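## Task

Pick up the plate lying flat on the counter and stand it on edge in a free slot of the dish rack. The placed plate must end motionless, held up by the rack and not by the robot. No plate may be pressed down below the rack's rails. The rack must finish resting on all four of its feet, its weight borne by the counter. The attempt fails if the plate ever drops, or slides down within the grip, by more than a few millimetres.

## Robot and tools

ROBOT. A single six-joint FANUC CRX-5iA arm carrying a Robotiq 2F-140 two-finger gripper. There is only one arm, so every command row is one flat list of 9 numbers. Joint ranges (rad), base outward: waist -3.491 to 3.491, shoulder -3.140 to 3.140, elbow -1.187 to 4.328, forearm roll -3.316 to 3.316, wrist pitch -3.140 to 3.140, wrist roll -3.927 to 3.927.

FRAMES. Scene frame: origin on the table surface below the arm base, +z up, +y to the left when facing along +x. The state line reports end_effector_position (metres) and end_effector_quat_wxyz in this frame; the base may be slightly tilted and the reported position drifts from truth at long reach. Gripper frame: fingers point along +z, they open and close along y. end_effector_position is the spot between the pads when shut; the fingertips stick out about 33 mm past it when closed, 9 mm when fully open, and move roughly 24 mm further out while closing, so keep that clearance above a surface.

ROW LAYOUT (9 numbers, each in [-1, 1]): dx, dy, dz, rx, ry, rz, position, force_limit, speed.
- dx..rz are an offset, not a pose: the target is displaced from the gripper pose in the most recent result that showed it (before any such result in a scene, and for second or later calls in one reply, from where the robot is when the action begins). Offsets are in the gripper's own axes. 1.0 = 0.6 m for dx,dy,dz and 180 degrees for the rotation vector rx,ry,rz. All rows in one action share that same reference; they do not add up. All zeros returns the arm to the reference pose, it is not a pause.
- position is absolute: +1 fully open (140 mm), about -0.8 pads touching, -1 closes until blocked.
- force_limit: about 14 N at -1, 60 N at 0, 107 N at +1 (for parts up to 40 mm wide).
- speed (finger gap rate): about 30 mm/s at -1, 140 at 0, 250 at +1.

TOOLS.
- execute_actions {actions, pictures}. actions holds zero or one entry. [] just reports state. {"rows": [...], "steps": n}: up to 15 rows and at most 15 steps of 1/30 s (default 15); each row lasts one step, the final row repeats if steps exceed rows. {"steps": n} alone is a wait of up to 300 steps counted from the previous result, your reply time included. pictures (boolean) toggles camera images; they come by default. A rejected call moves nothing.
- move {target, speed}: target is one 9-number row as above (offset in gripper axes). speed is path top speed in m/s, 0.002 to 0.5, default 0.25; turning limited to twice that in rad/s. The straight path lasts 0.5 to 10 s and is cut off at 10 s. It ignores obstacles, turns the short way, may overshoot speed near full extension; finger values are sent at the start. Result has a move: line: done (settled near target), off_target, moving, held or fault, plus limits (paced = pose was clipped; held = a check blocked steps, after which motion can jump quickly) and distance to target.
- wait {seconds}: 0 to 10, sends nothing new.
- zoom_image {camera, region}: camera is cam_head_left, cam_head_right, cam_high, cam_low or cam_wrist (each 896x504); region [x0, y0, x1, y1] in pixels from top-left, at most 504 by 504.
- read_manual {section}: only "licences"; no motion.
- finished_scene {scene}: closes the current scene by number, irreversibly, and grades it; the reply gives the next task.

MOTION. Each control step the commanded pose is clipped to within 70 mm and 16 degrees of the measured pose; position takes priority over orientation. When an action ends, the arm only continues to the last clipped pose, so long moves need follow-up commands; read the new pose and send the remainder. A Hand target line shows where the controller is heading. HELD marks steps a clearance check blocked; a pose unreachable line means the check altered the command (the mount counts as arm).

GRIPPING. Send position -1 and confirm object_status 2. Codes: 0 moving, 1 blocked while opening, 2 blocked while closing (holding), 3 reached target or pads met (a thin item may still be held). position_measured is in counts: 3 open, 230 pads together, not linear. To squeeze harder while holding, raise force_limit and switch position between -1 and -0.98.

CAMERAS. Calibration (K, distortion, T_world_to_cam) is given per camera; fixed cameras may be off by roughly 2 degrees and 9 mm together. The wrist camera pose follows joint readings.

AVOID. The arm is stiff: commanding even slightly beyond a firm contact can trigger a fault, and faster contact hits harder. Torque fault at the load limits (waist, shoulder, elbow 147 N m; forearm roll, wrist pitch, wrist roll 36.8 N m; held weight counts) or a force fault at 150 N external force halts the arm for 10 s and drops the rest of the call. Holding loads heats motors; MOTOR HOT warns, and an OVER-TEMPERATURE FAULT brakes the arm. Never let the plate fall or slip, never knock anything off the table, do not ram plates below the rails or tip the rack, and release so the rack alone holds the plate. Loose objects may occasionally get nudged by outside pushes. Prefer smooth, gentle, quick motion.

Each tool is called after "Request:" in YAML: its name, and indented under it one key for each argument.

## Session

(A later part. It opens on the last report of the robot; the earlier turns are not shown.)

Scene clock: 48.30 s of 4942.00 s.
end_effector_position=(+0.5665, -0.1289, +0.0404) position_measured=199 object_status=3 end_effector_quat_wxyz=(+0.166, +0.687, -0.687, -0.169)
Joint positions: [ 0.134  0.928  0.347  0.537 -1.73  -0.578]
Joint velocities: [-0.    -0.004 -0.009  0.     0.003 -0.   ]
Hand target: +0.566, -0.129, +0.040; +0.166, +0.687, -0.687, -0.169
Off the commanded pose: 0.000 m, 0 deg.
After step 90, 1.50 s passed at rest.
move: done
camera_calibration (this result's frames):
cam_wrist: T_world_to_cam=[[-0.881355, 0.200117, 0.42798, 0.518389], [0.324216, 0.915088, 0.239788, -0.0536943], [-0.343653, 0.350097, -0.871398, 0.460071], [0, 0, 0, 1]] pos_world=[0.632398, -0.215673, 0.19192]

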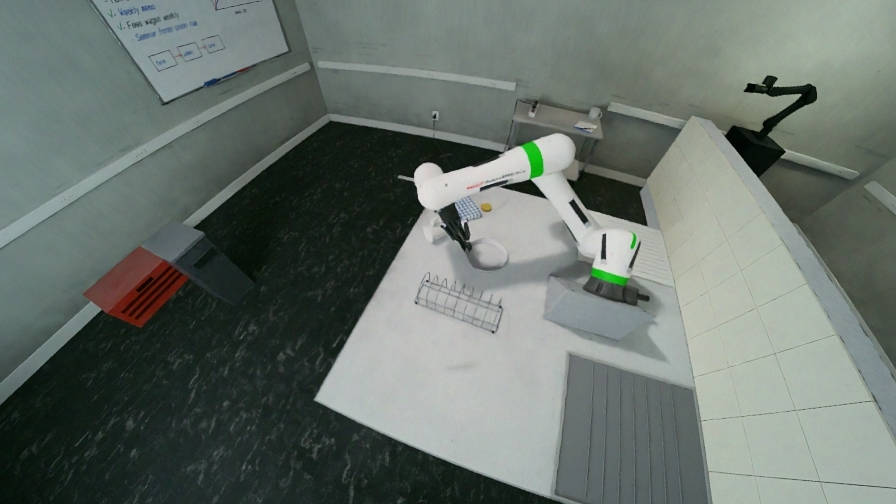

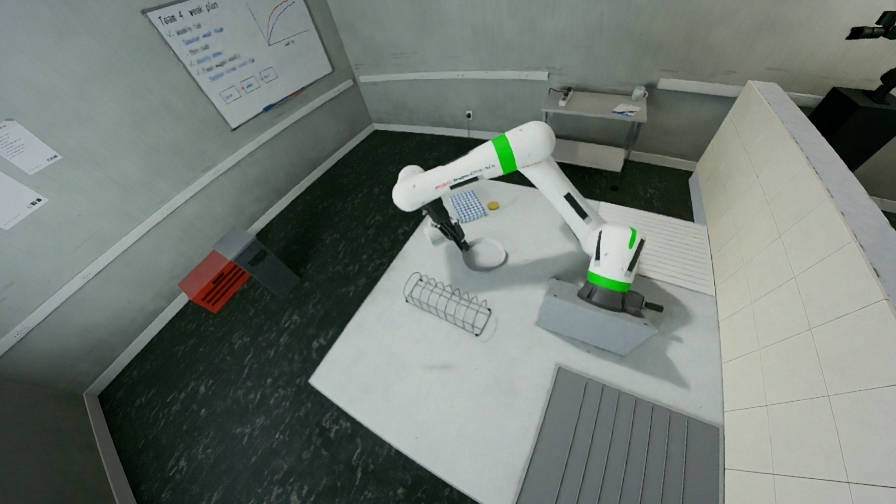

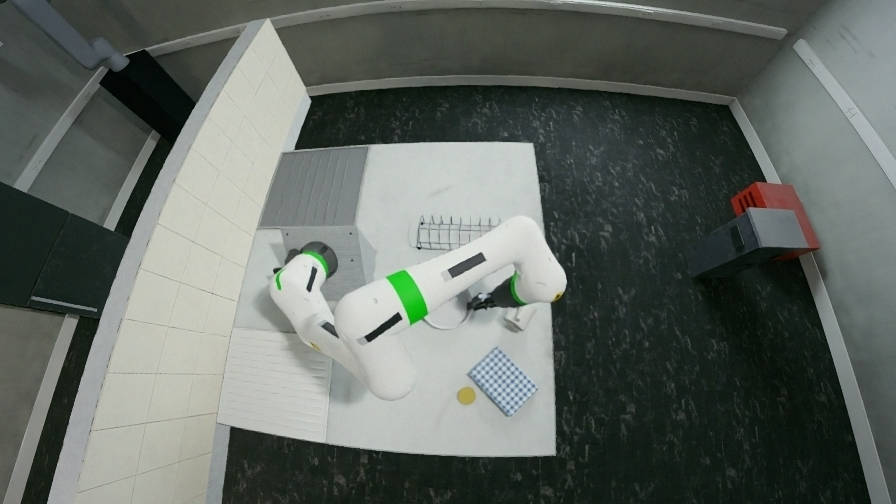

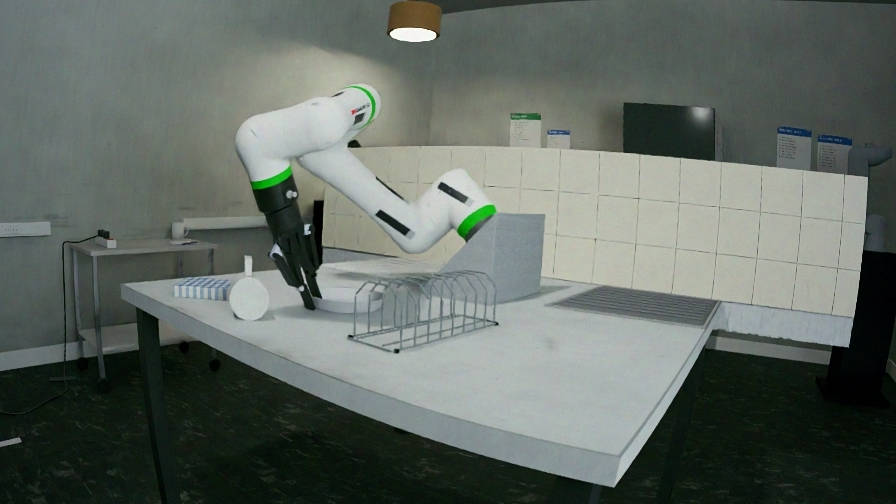

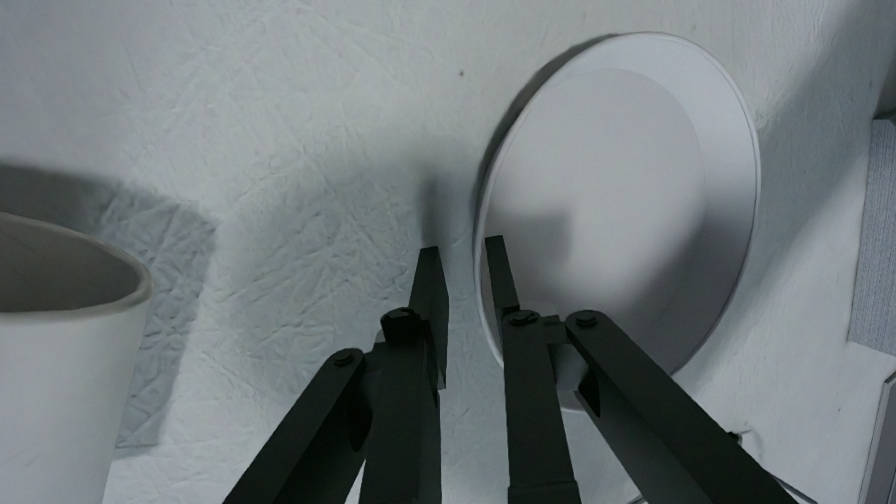

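Request:
move:
  target: [0,0.005,0.002,0,0,0,-0.55,1,-0.5]
  speed: 0.02

Request:
move:
  target: [0,0,0,0,0,0,-1,1,-0.5]

Scene clock: 51.33 s of 4942.00 s.
end_effector_position=(+0.5634, -0.1289, +0.0407) position_measured=199 object_status=3 end_effector_quat_wxyz=(+0.166, +0.687, -0.687, -0.169)
Joint positions: [ 0.136  0.919  0.333  0.536 -1.726 -0.582]
Joint velocities: [ 0.    -0.002 -0.003 -0.001  0.001 -0.001]
Hand target: +0.563, -0.129, +0.041; +0.166, +0.687, -0.687, -0.169
Off the commanded pose: 0.000 m, 0 deg.
move: done
camera_calibration (this result's frames):
cam_wrist: T_world_to_cam=[[-0.881339, 0.200127, 0.428008, 0.51545], [0.324234, 0.915084, 0.239779, -0.0527595], [-0.343677, 0.350101, -0.871387, 0.459262], [0, 0, 0, 1]] pos_world=[0.629231, -0.215664, 0.192229]

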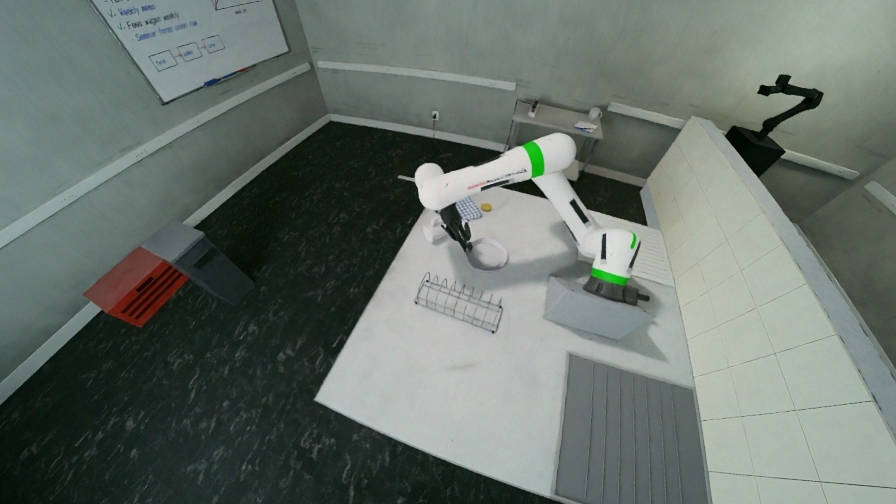

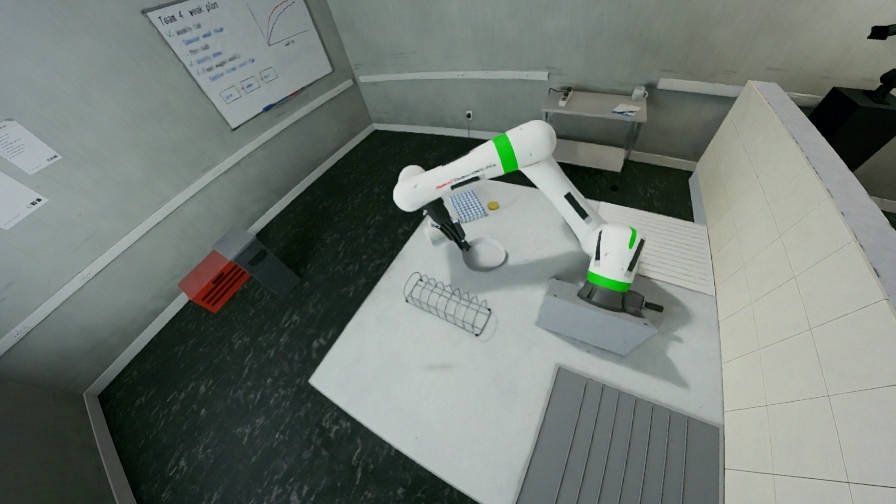

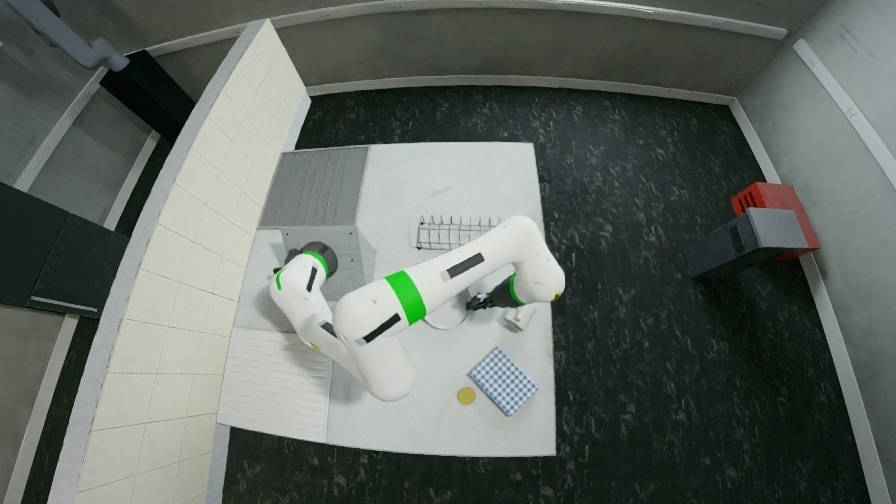

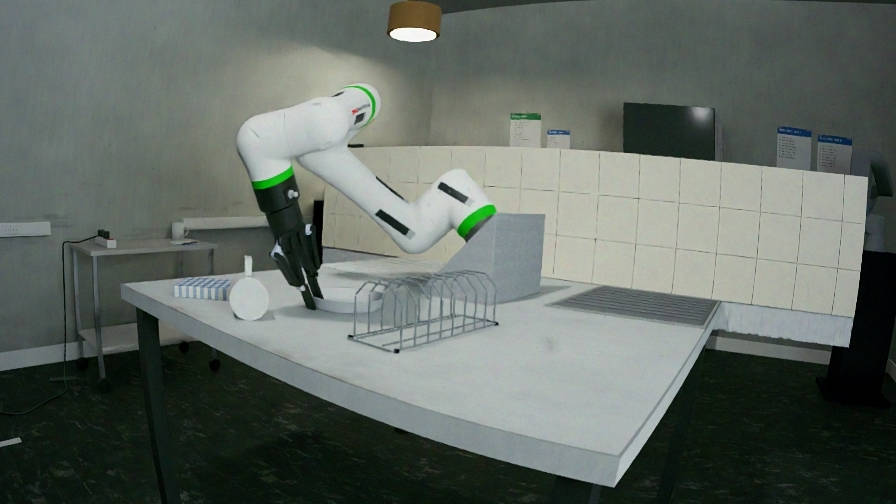

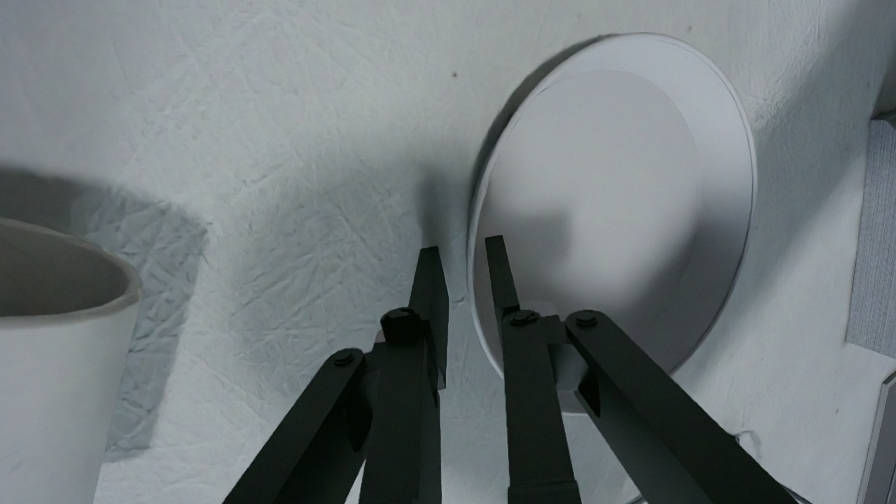

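Scene clock: 51.83 s of 4942.00 s.
end_effector_position=(+0.5633, -0.1288, +0.0407) position_measured=234 object_status=3 end_effector_quat_wxyz=(+0.166, +0.687, -0.687, -0.169)
Joint positions: [ 0.136  0.919  0.332  0.536 -1.726 -0.582]
Joint velocities: [ 0.    -0.    -0.001 -0.002 -0.     0.   ]
Hand target: +0.563, -0.129, +0.041; +0.166, +0.687, -0.687, -0.169
Off the commanded pose: 0.000 m, 0 deg.
move: done
camera_calibration (this result's frames):
cam_wrist: T_world_to_cam=[[-0.881345, 0.200103, 0.428007, 0.515419], [0.324235, 0.915066, 0.239847, -0.0528002], [-0.343661, 0.350163, -0.871369, 0.45925], [0, 0, 0, 1]] pos_world=[0.629208, -0.215633, 0.192237]

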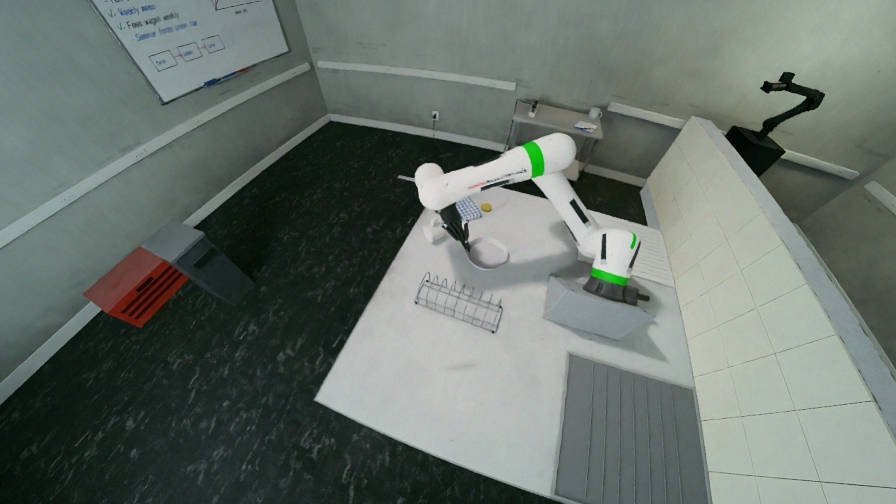

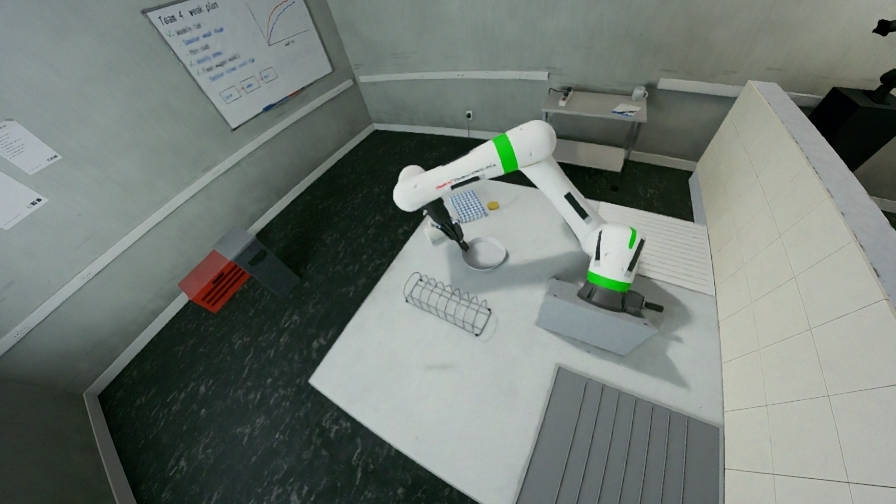

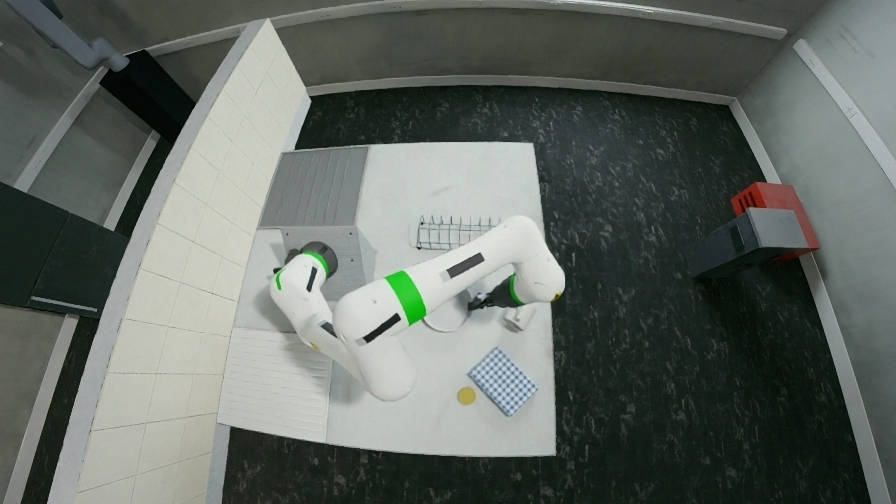

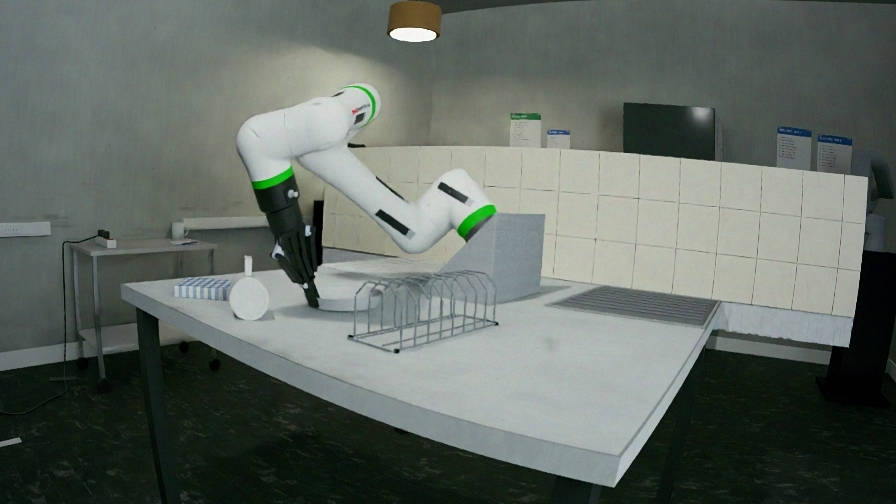

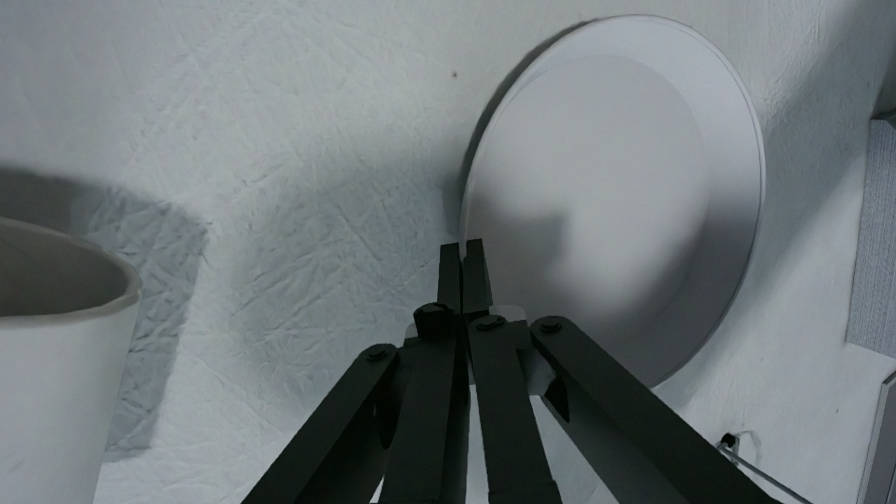

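Request:
move:
  target: [0,0.039,-0.0736,0,0,0,-1,1,-0.5]
  speed: 0.05

Request:
zoom_image:
  camera: "cam_low"
  region: [240,200,440,340]

Scene clock: 54.67 s of 4942.00 s.
end_effector_position=(+0.5630, -0.1288, +0.0905) position_measured=234 object_status=3 end_effector_quat_wxyz=(+0.166, +0.687, -0.687, -0.169)
Joint positions: [ 0.186  0.892  0.376  0.509 -1.808 -0.584]
Joint velocities: [ 0.002 -0.002  0.002 -0.001 -0.003  0.   ]
Hand target: +0.563, -0.129, +0.091; +0.166, +0.687, -0.687, -0.169
Off the commanded pose: 0.000 m, 0 deg.
move: done
camera_calibration (this result's frames):
cam_wrist: T_world_to_cam=[[-0.881395, 0.199845, 0.428025, 0.493786], [0.324019, 0.915113, 0.239959, -0.0645734], [-0.343737, 0.350186, -0.871329, 0.502529], [0, 0, 0, 1]] pos_world=[0.628881, -0.215567, 0.24201]

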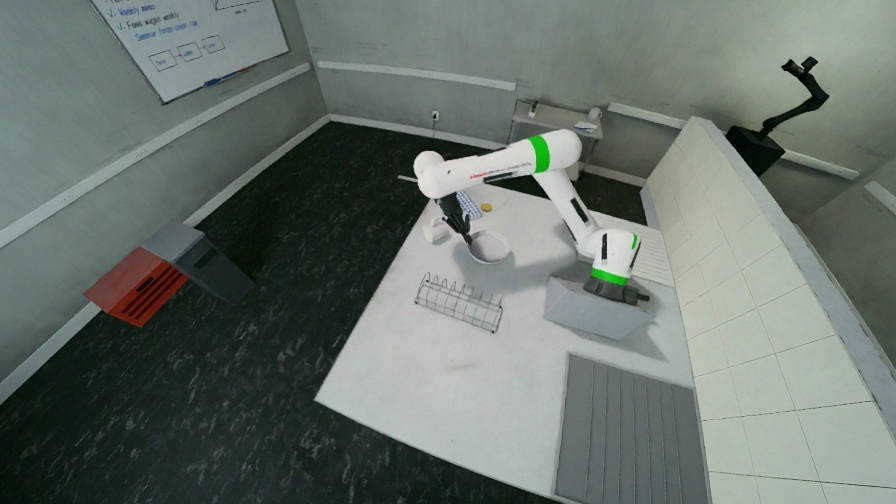

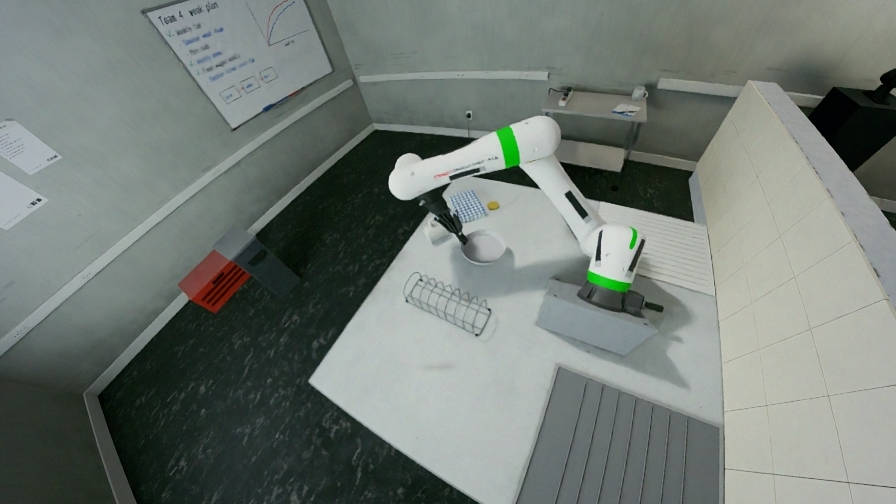

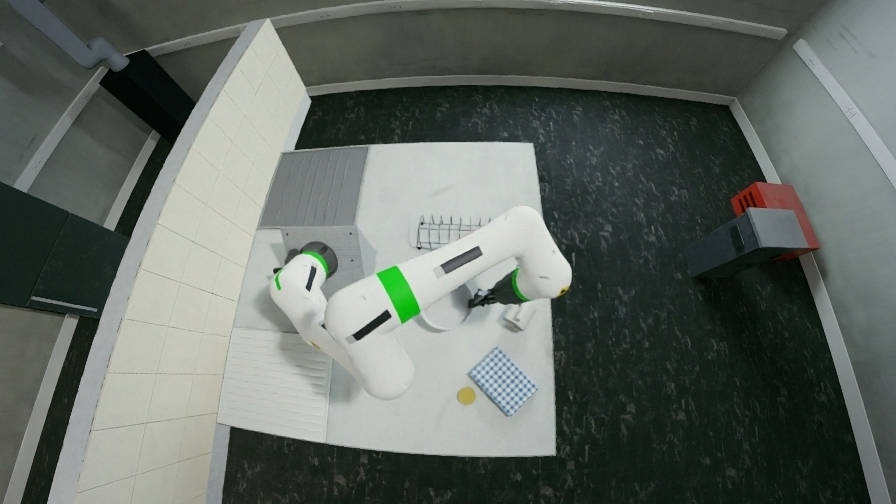

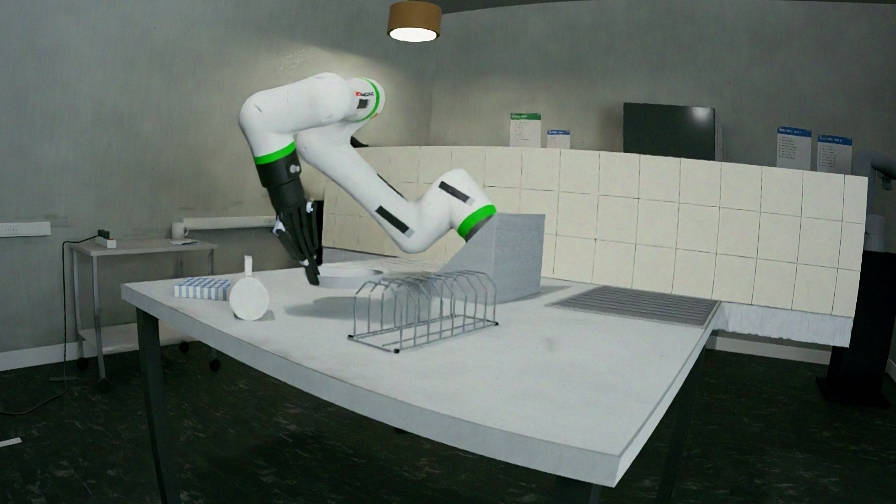

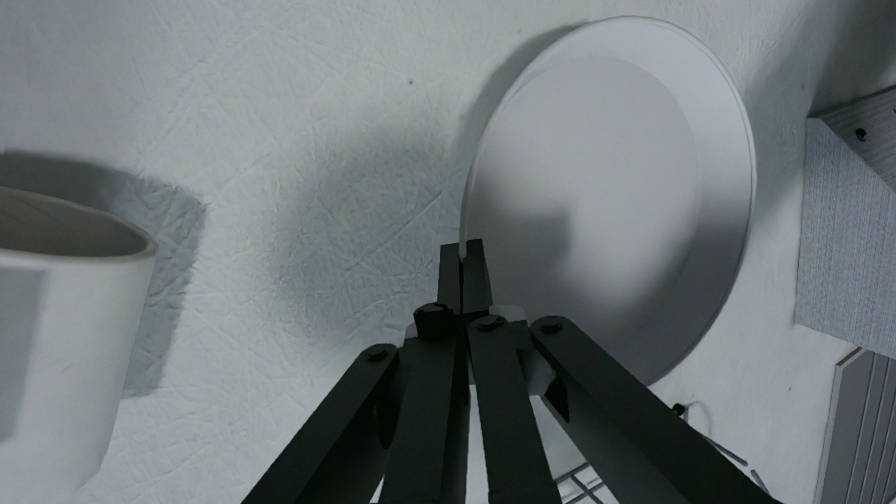

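Region (240, 200, 440, 340) of cam_low's 896x504 image, scaled by 2.520, with more detail than that image has; it fills the top 353 rows of this view, and the rest is white.

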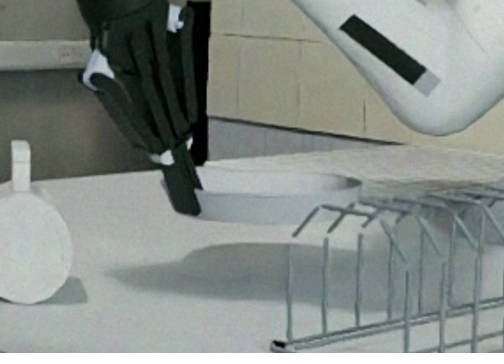

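Request:
move:
  target: [0,0.164,-0.309,0.5,0,0,-1,1,-0.5]
  speed: 0.12

Scene clock: 67.27 s of 4942.00 s.
end_effector_position=(+0.5605, -0.1285, +0.2994) position_measured=234 object_status=3 end_effector_quat_wxyz=(-0.366, +0.605, -0.605, +0.365)
Joint positions: [ 0.171 -0.2   -1.084  2.167 -0.755 -1.695]
Joint velocities: [-0.025 -0.004 -0.003  0.042  0.013 -0.024]
Hand target: +0.561, -0.129, +0.299; -0.366, +0.605, -0.605, +0.366
Off the commanded pose: 0.002 m, 0 deg.
After step 90, 2.60 s passed at rest.
move: done
camera_calibration (this result's frames):
cam_wrist: T_world_to_cam=[[-0.431693, 0.20006, -0.879555, 0.541553], [-0.23617, 0.916011, 0.324266, 0.174736], [0.870554, 0.347708, -0.348187, -0.153953], [0, 0, 0, 1]] pos_world=[0.409076, -0.214872, 0.366061]

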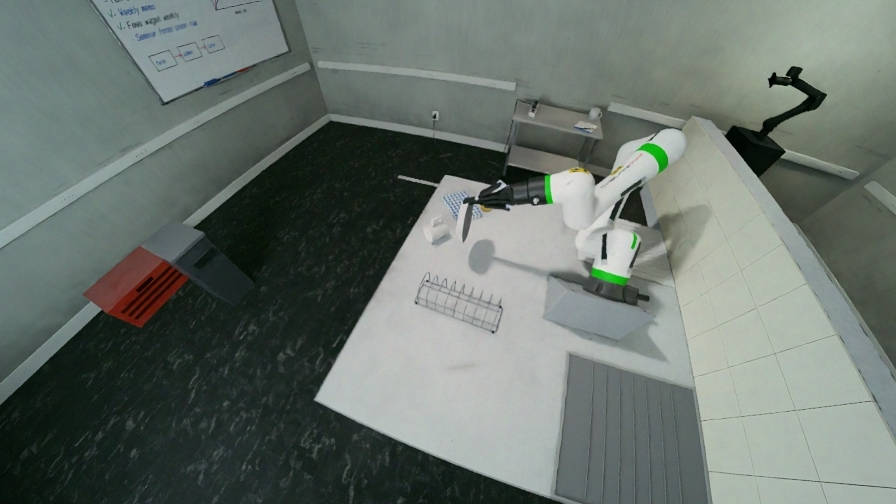

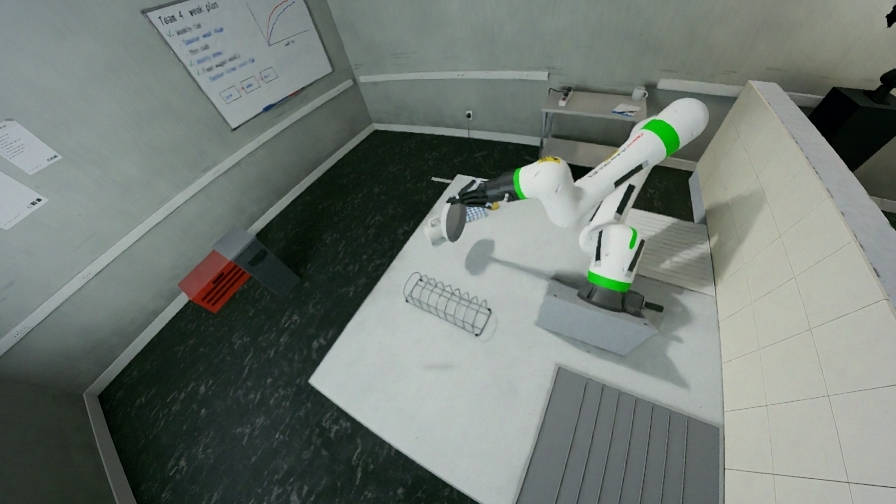

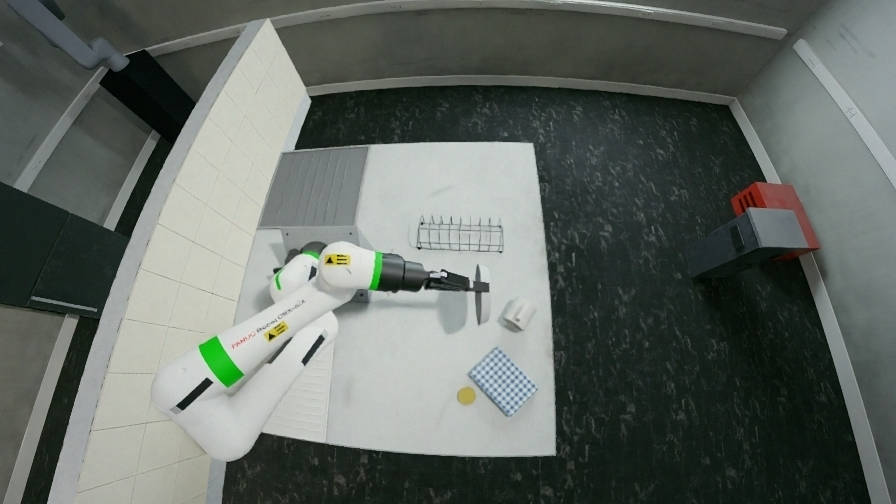

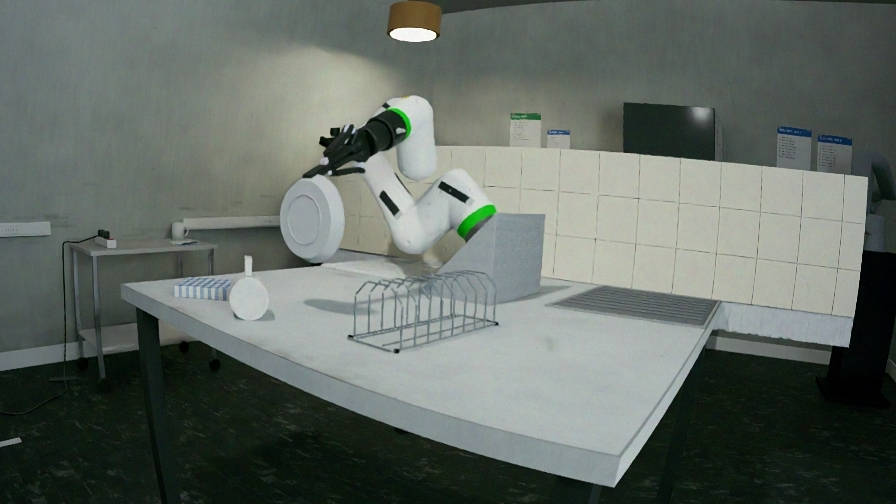

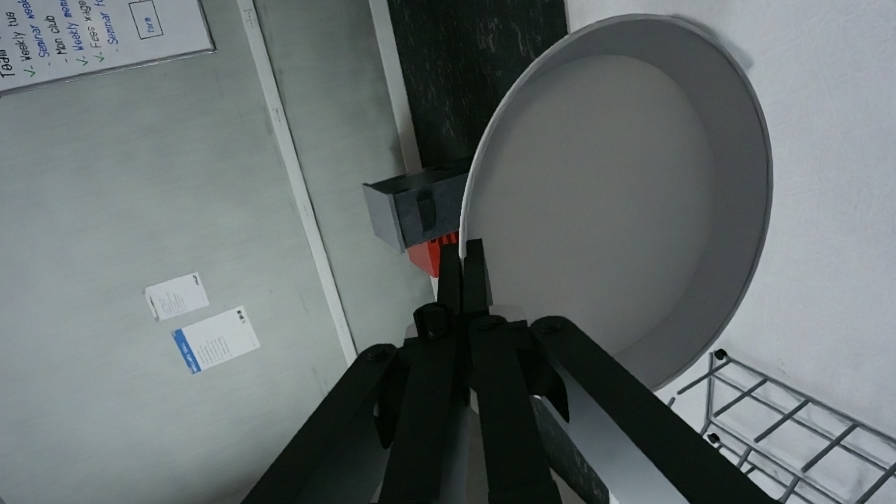

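Request:
move:
  target: [-0.4725,0.0608,-0.1148,0,0,0,-1,1,-0.5]
  speed: 0.15

Request:
zoom_image:
  camera: "cam_high"
  region: [380,150,540,280]

Scene clock: 73.87 s of 4942.00 s.
end_effector_position=(+0.4832, +0.1538, +0.2981) position_measured=234 object_status=3 end_effector_quat_wxyz=(-0.365, +0.606, -0.605, +0.365)
Joint positions: [ 0.973  0.548 -0.933  1.665 -1.236 -2.185]
Joint velocities: [ 0.003  0.005  0.005 -0.006 -0.    -0.   ]
Hand target: +0.483, +0.154, +0.298; -0.365, +0.606, -0.605, +0.365
Off the commanded pose: 0.002 m, 0 deg.
After step 90, 1.17 s passed at rest.
move: done
camera_calibration (this result's frames):
cam_wrist: T_world_to_cam=[[-0.433362, 0.19925, -0.878918, 0.451336], [-0.234829, 0.916598, 0.323578, -0.102196], [0.870088, 0.346622, -0.350429, -0.184238], [0, 0, 0, 1]] pos_world=[0.331896, 0.067605, 0.365194]

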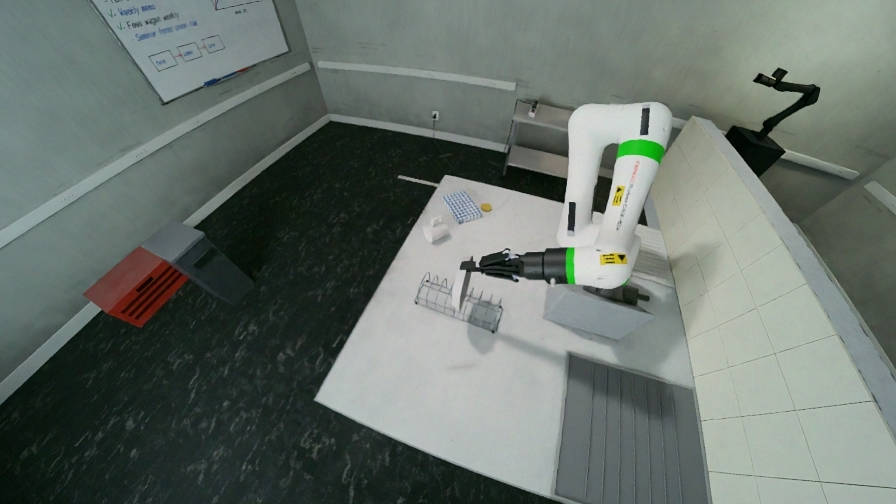

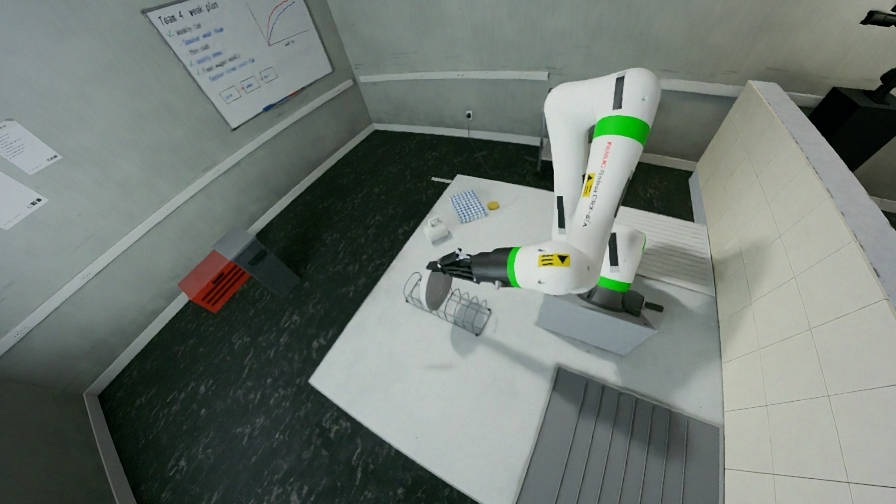

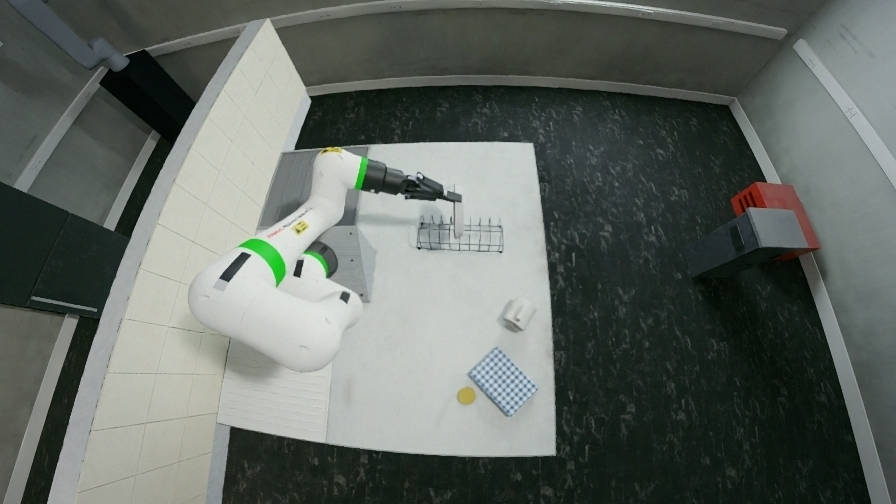

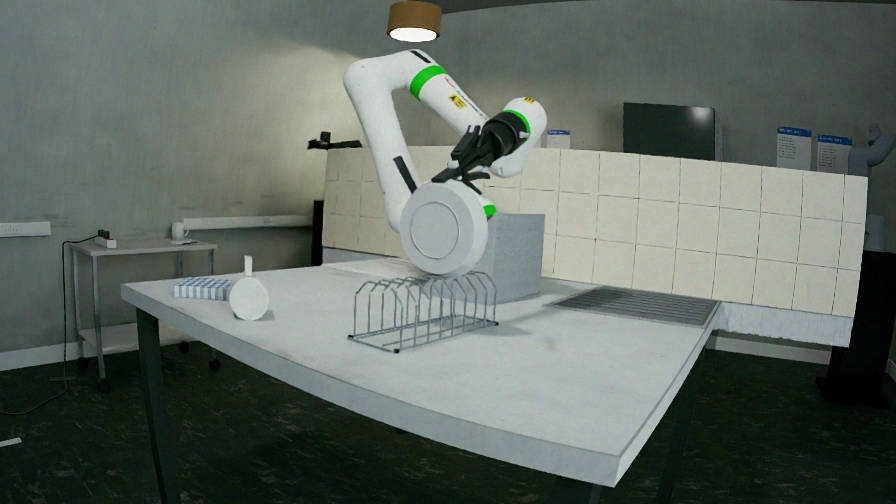

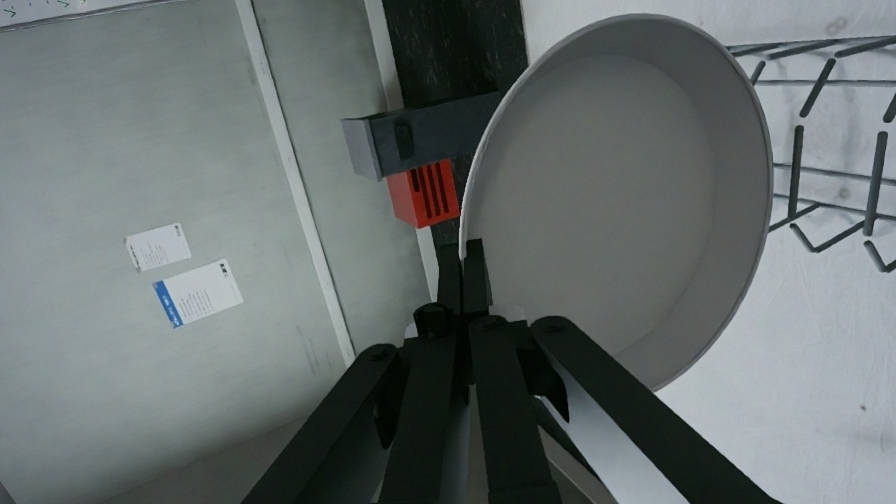

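Region (380, 150, 540, 280) of cam_high's 896x504 image, scaled by 3.150, with more detail than that image has; it fills the top 410 rows of this view, and the rest is white.

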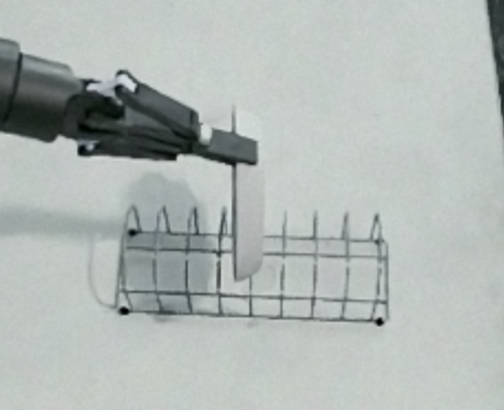

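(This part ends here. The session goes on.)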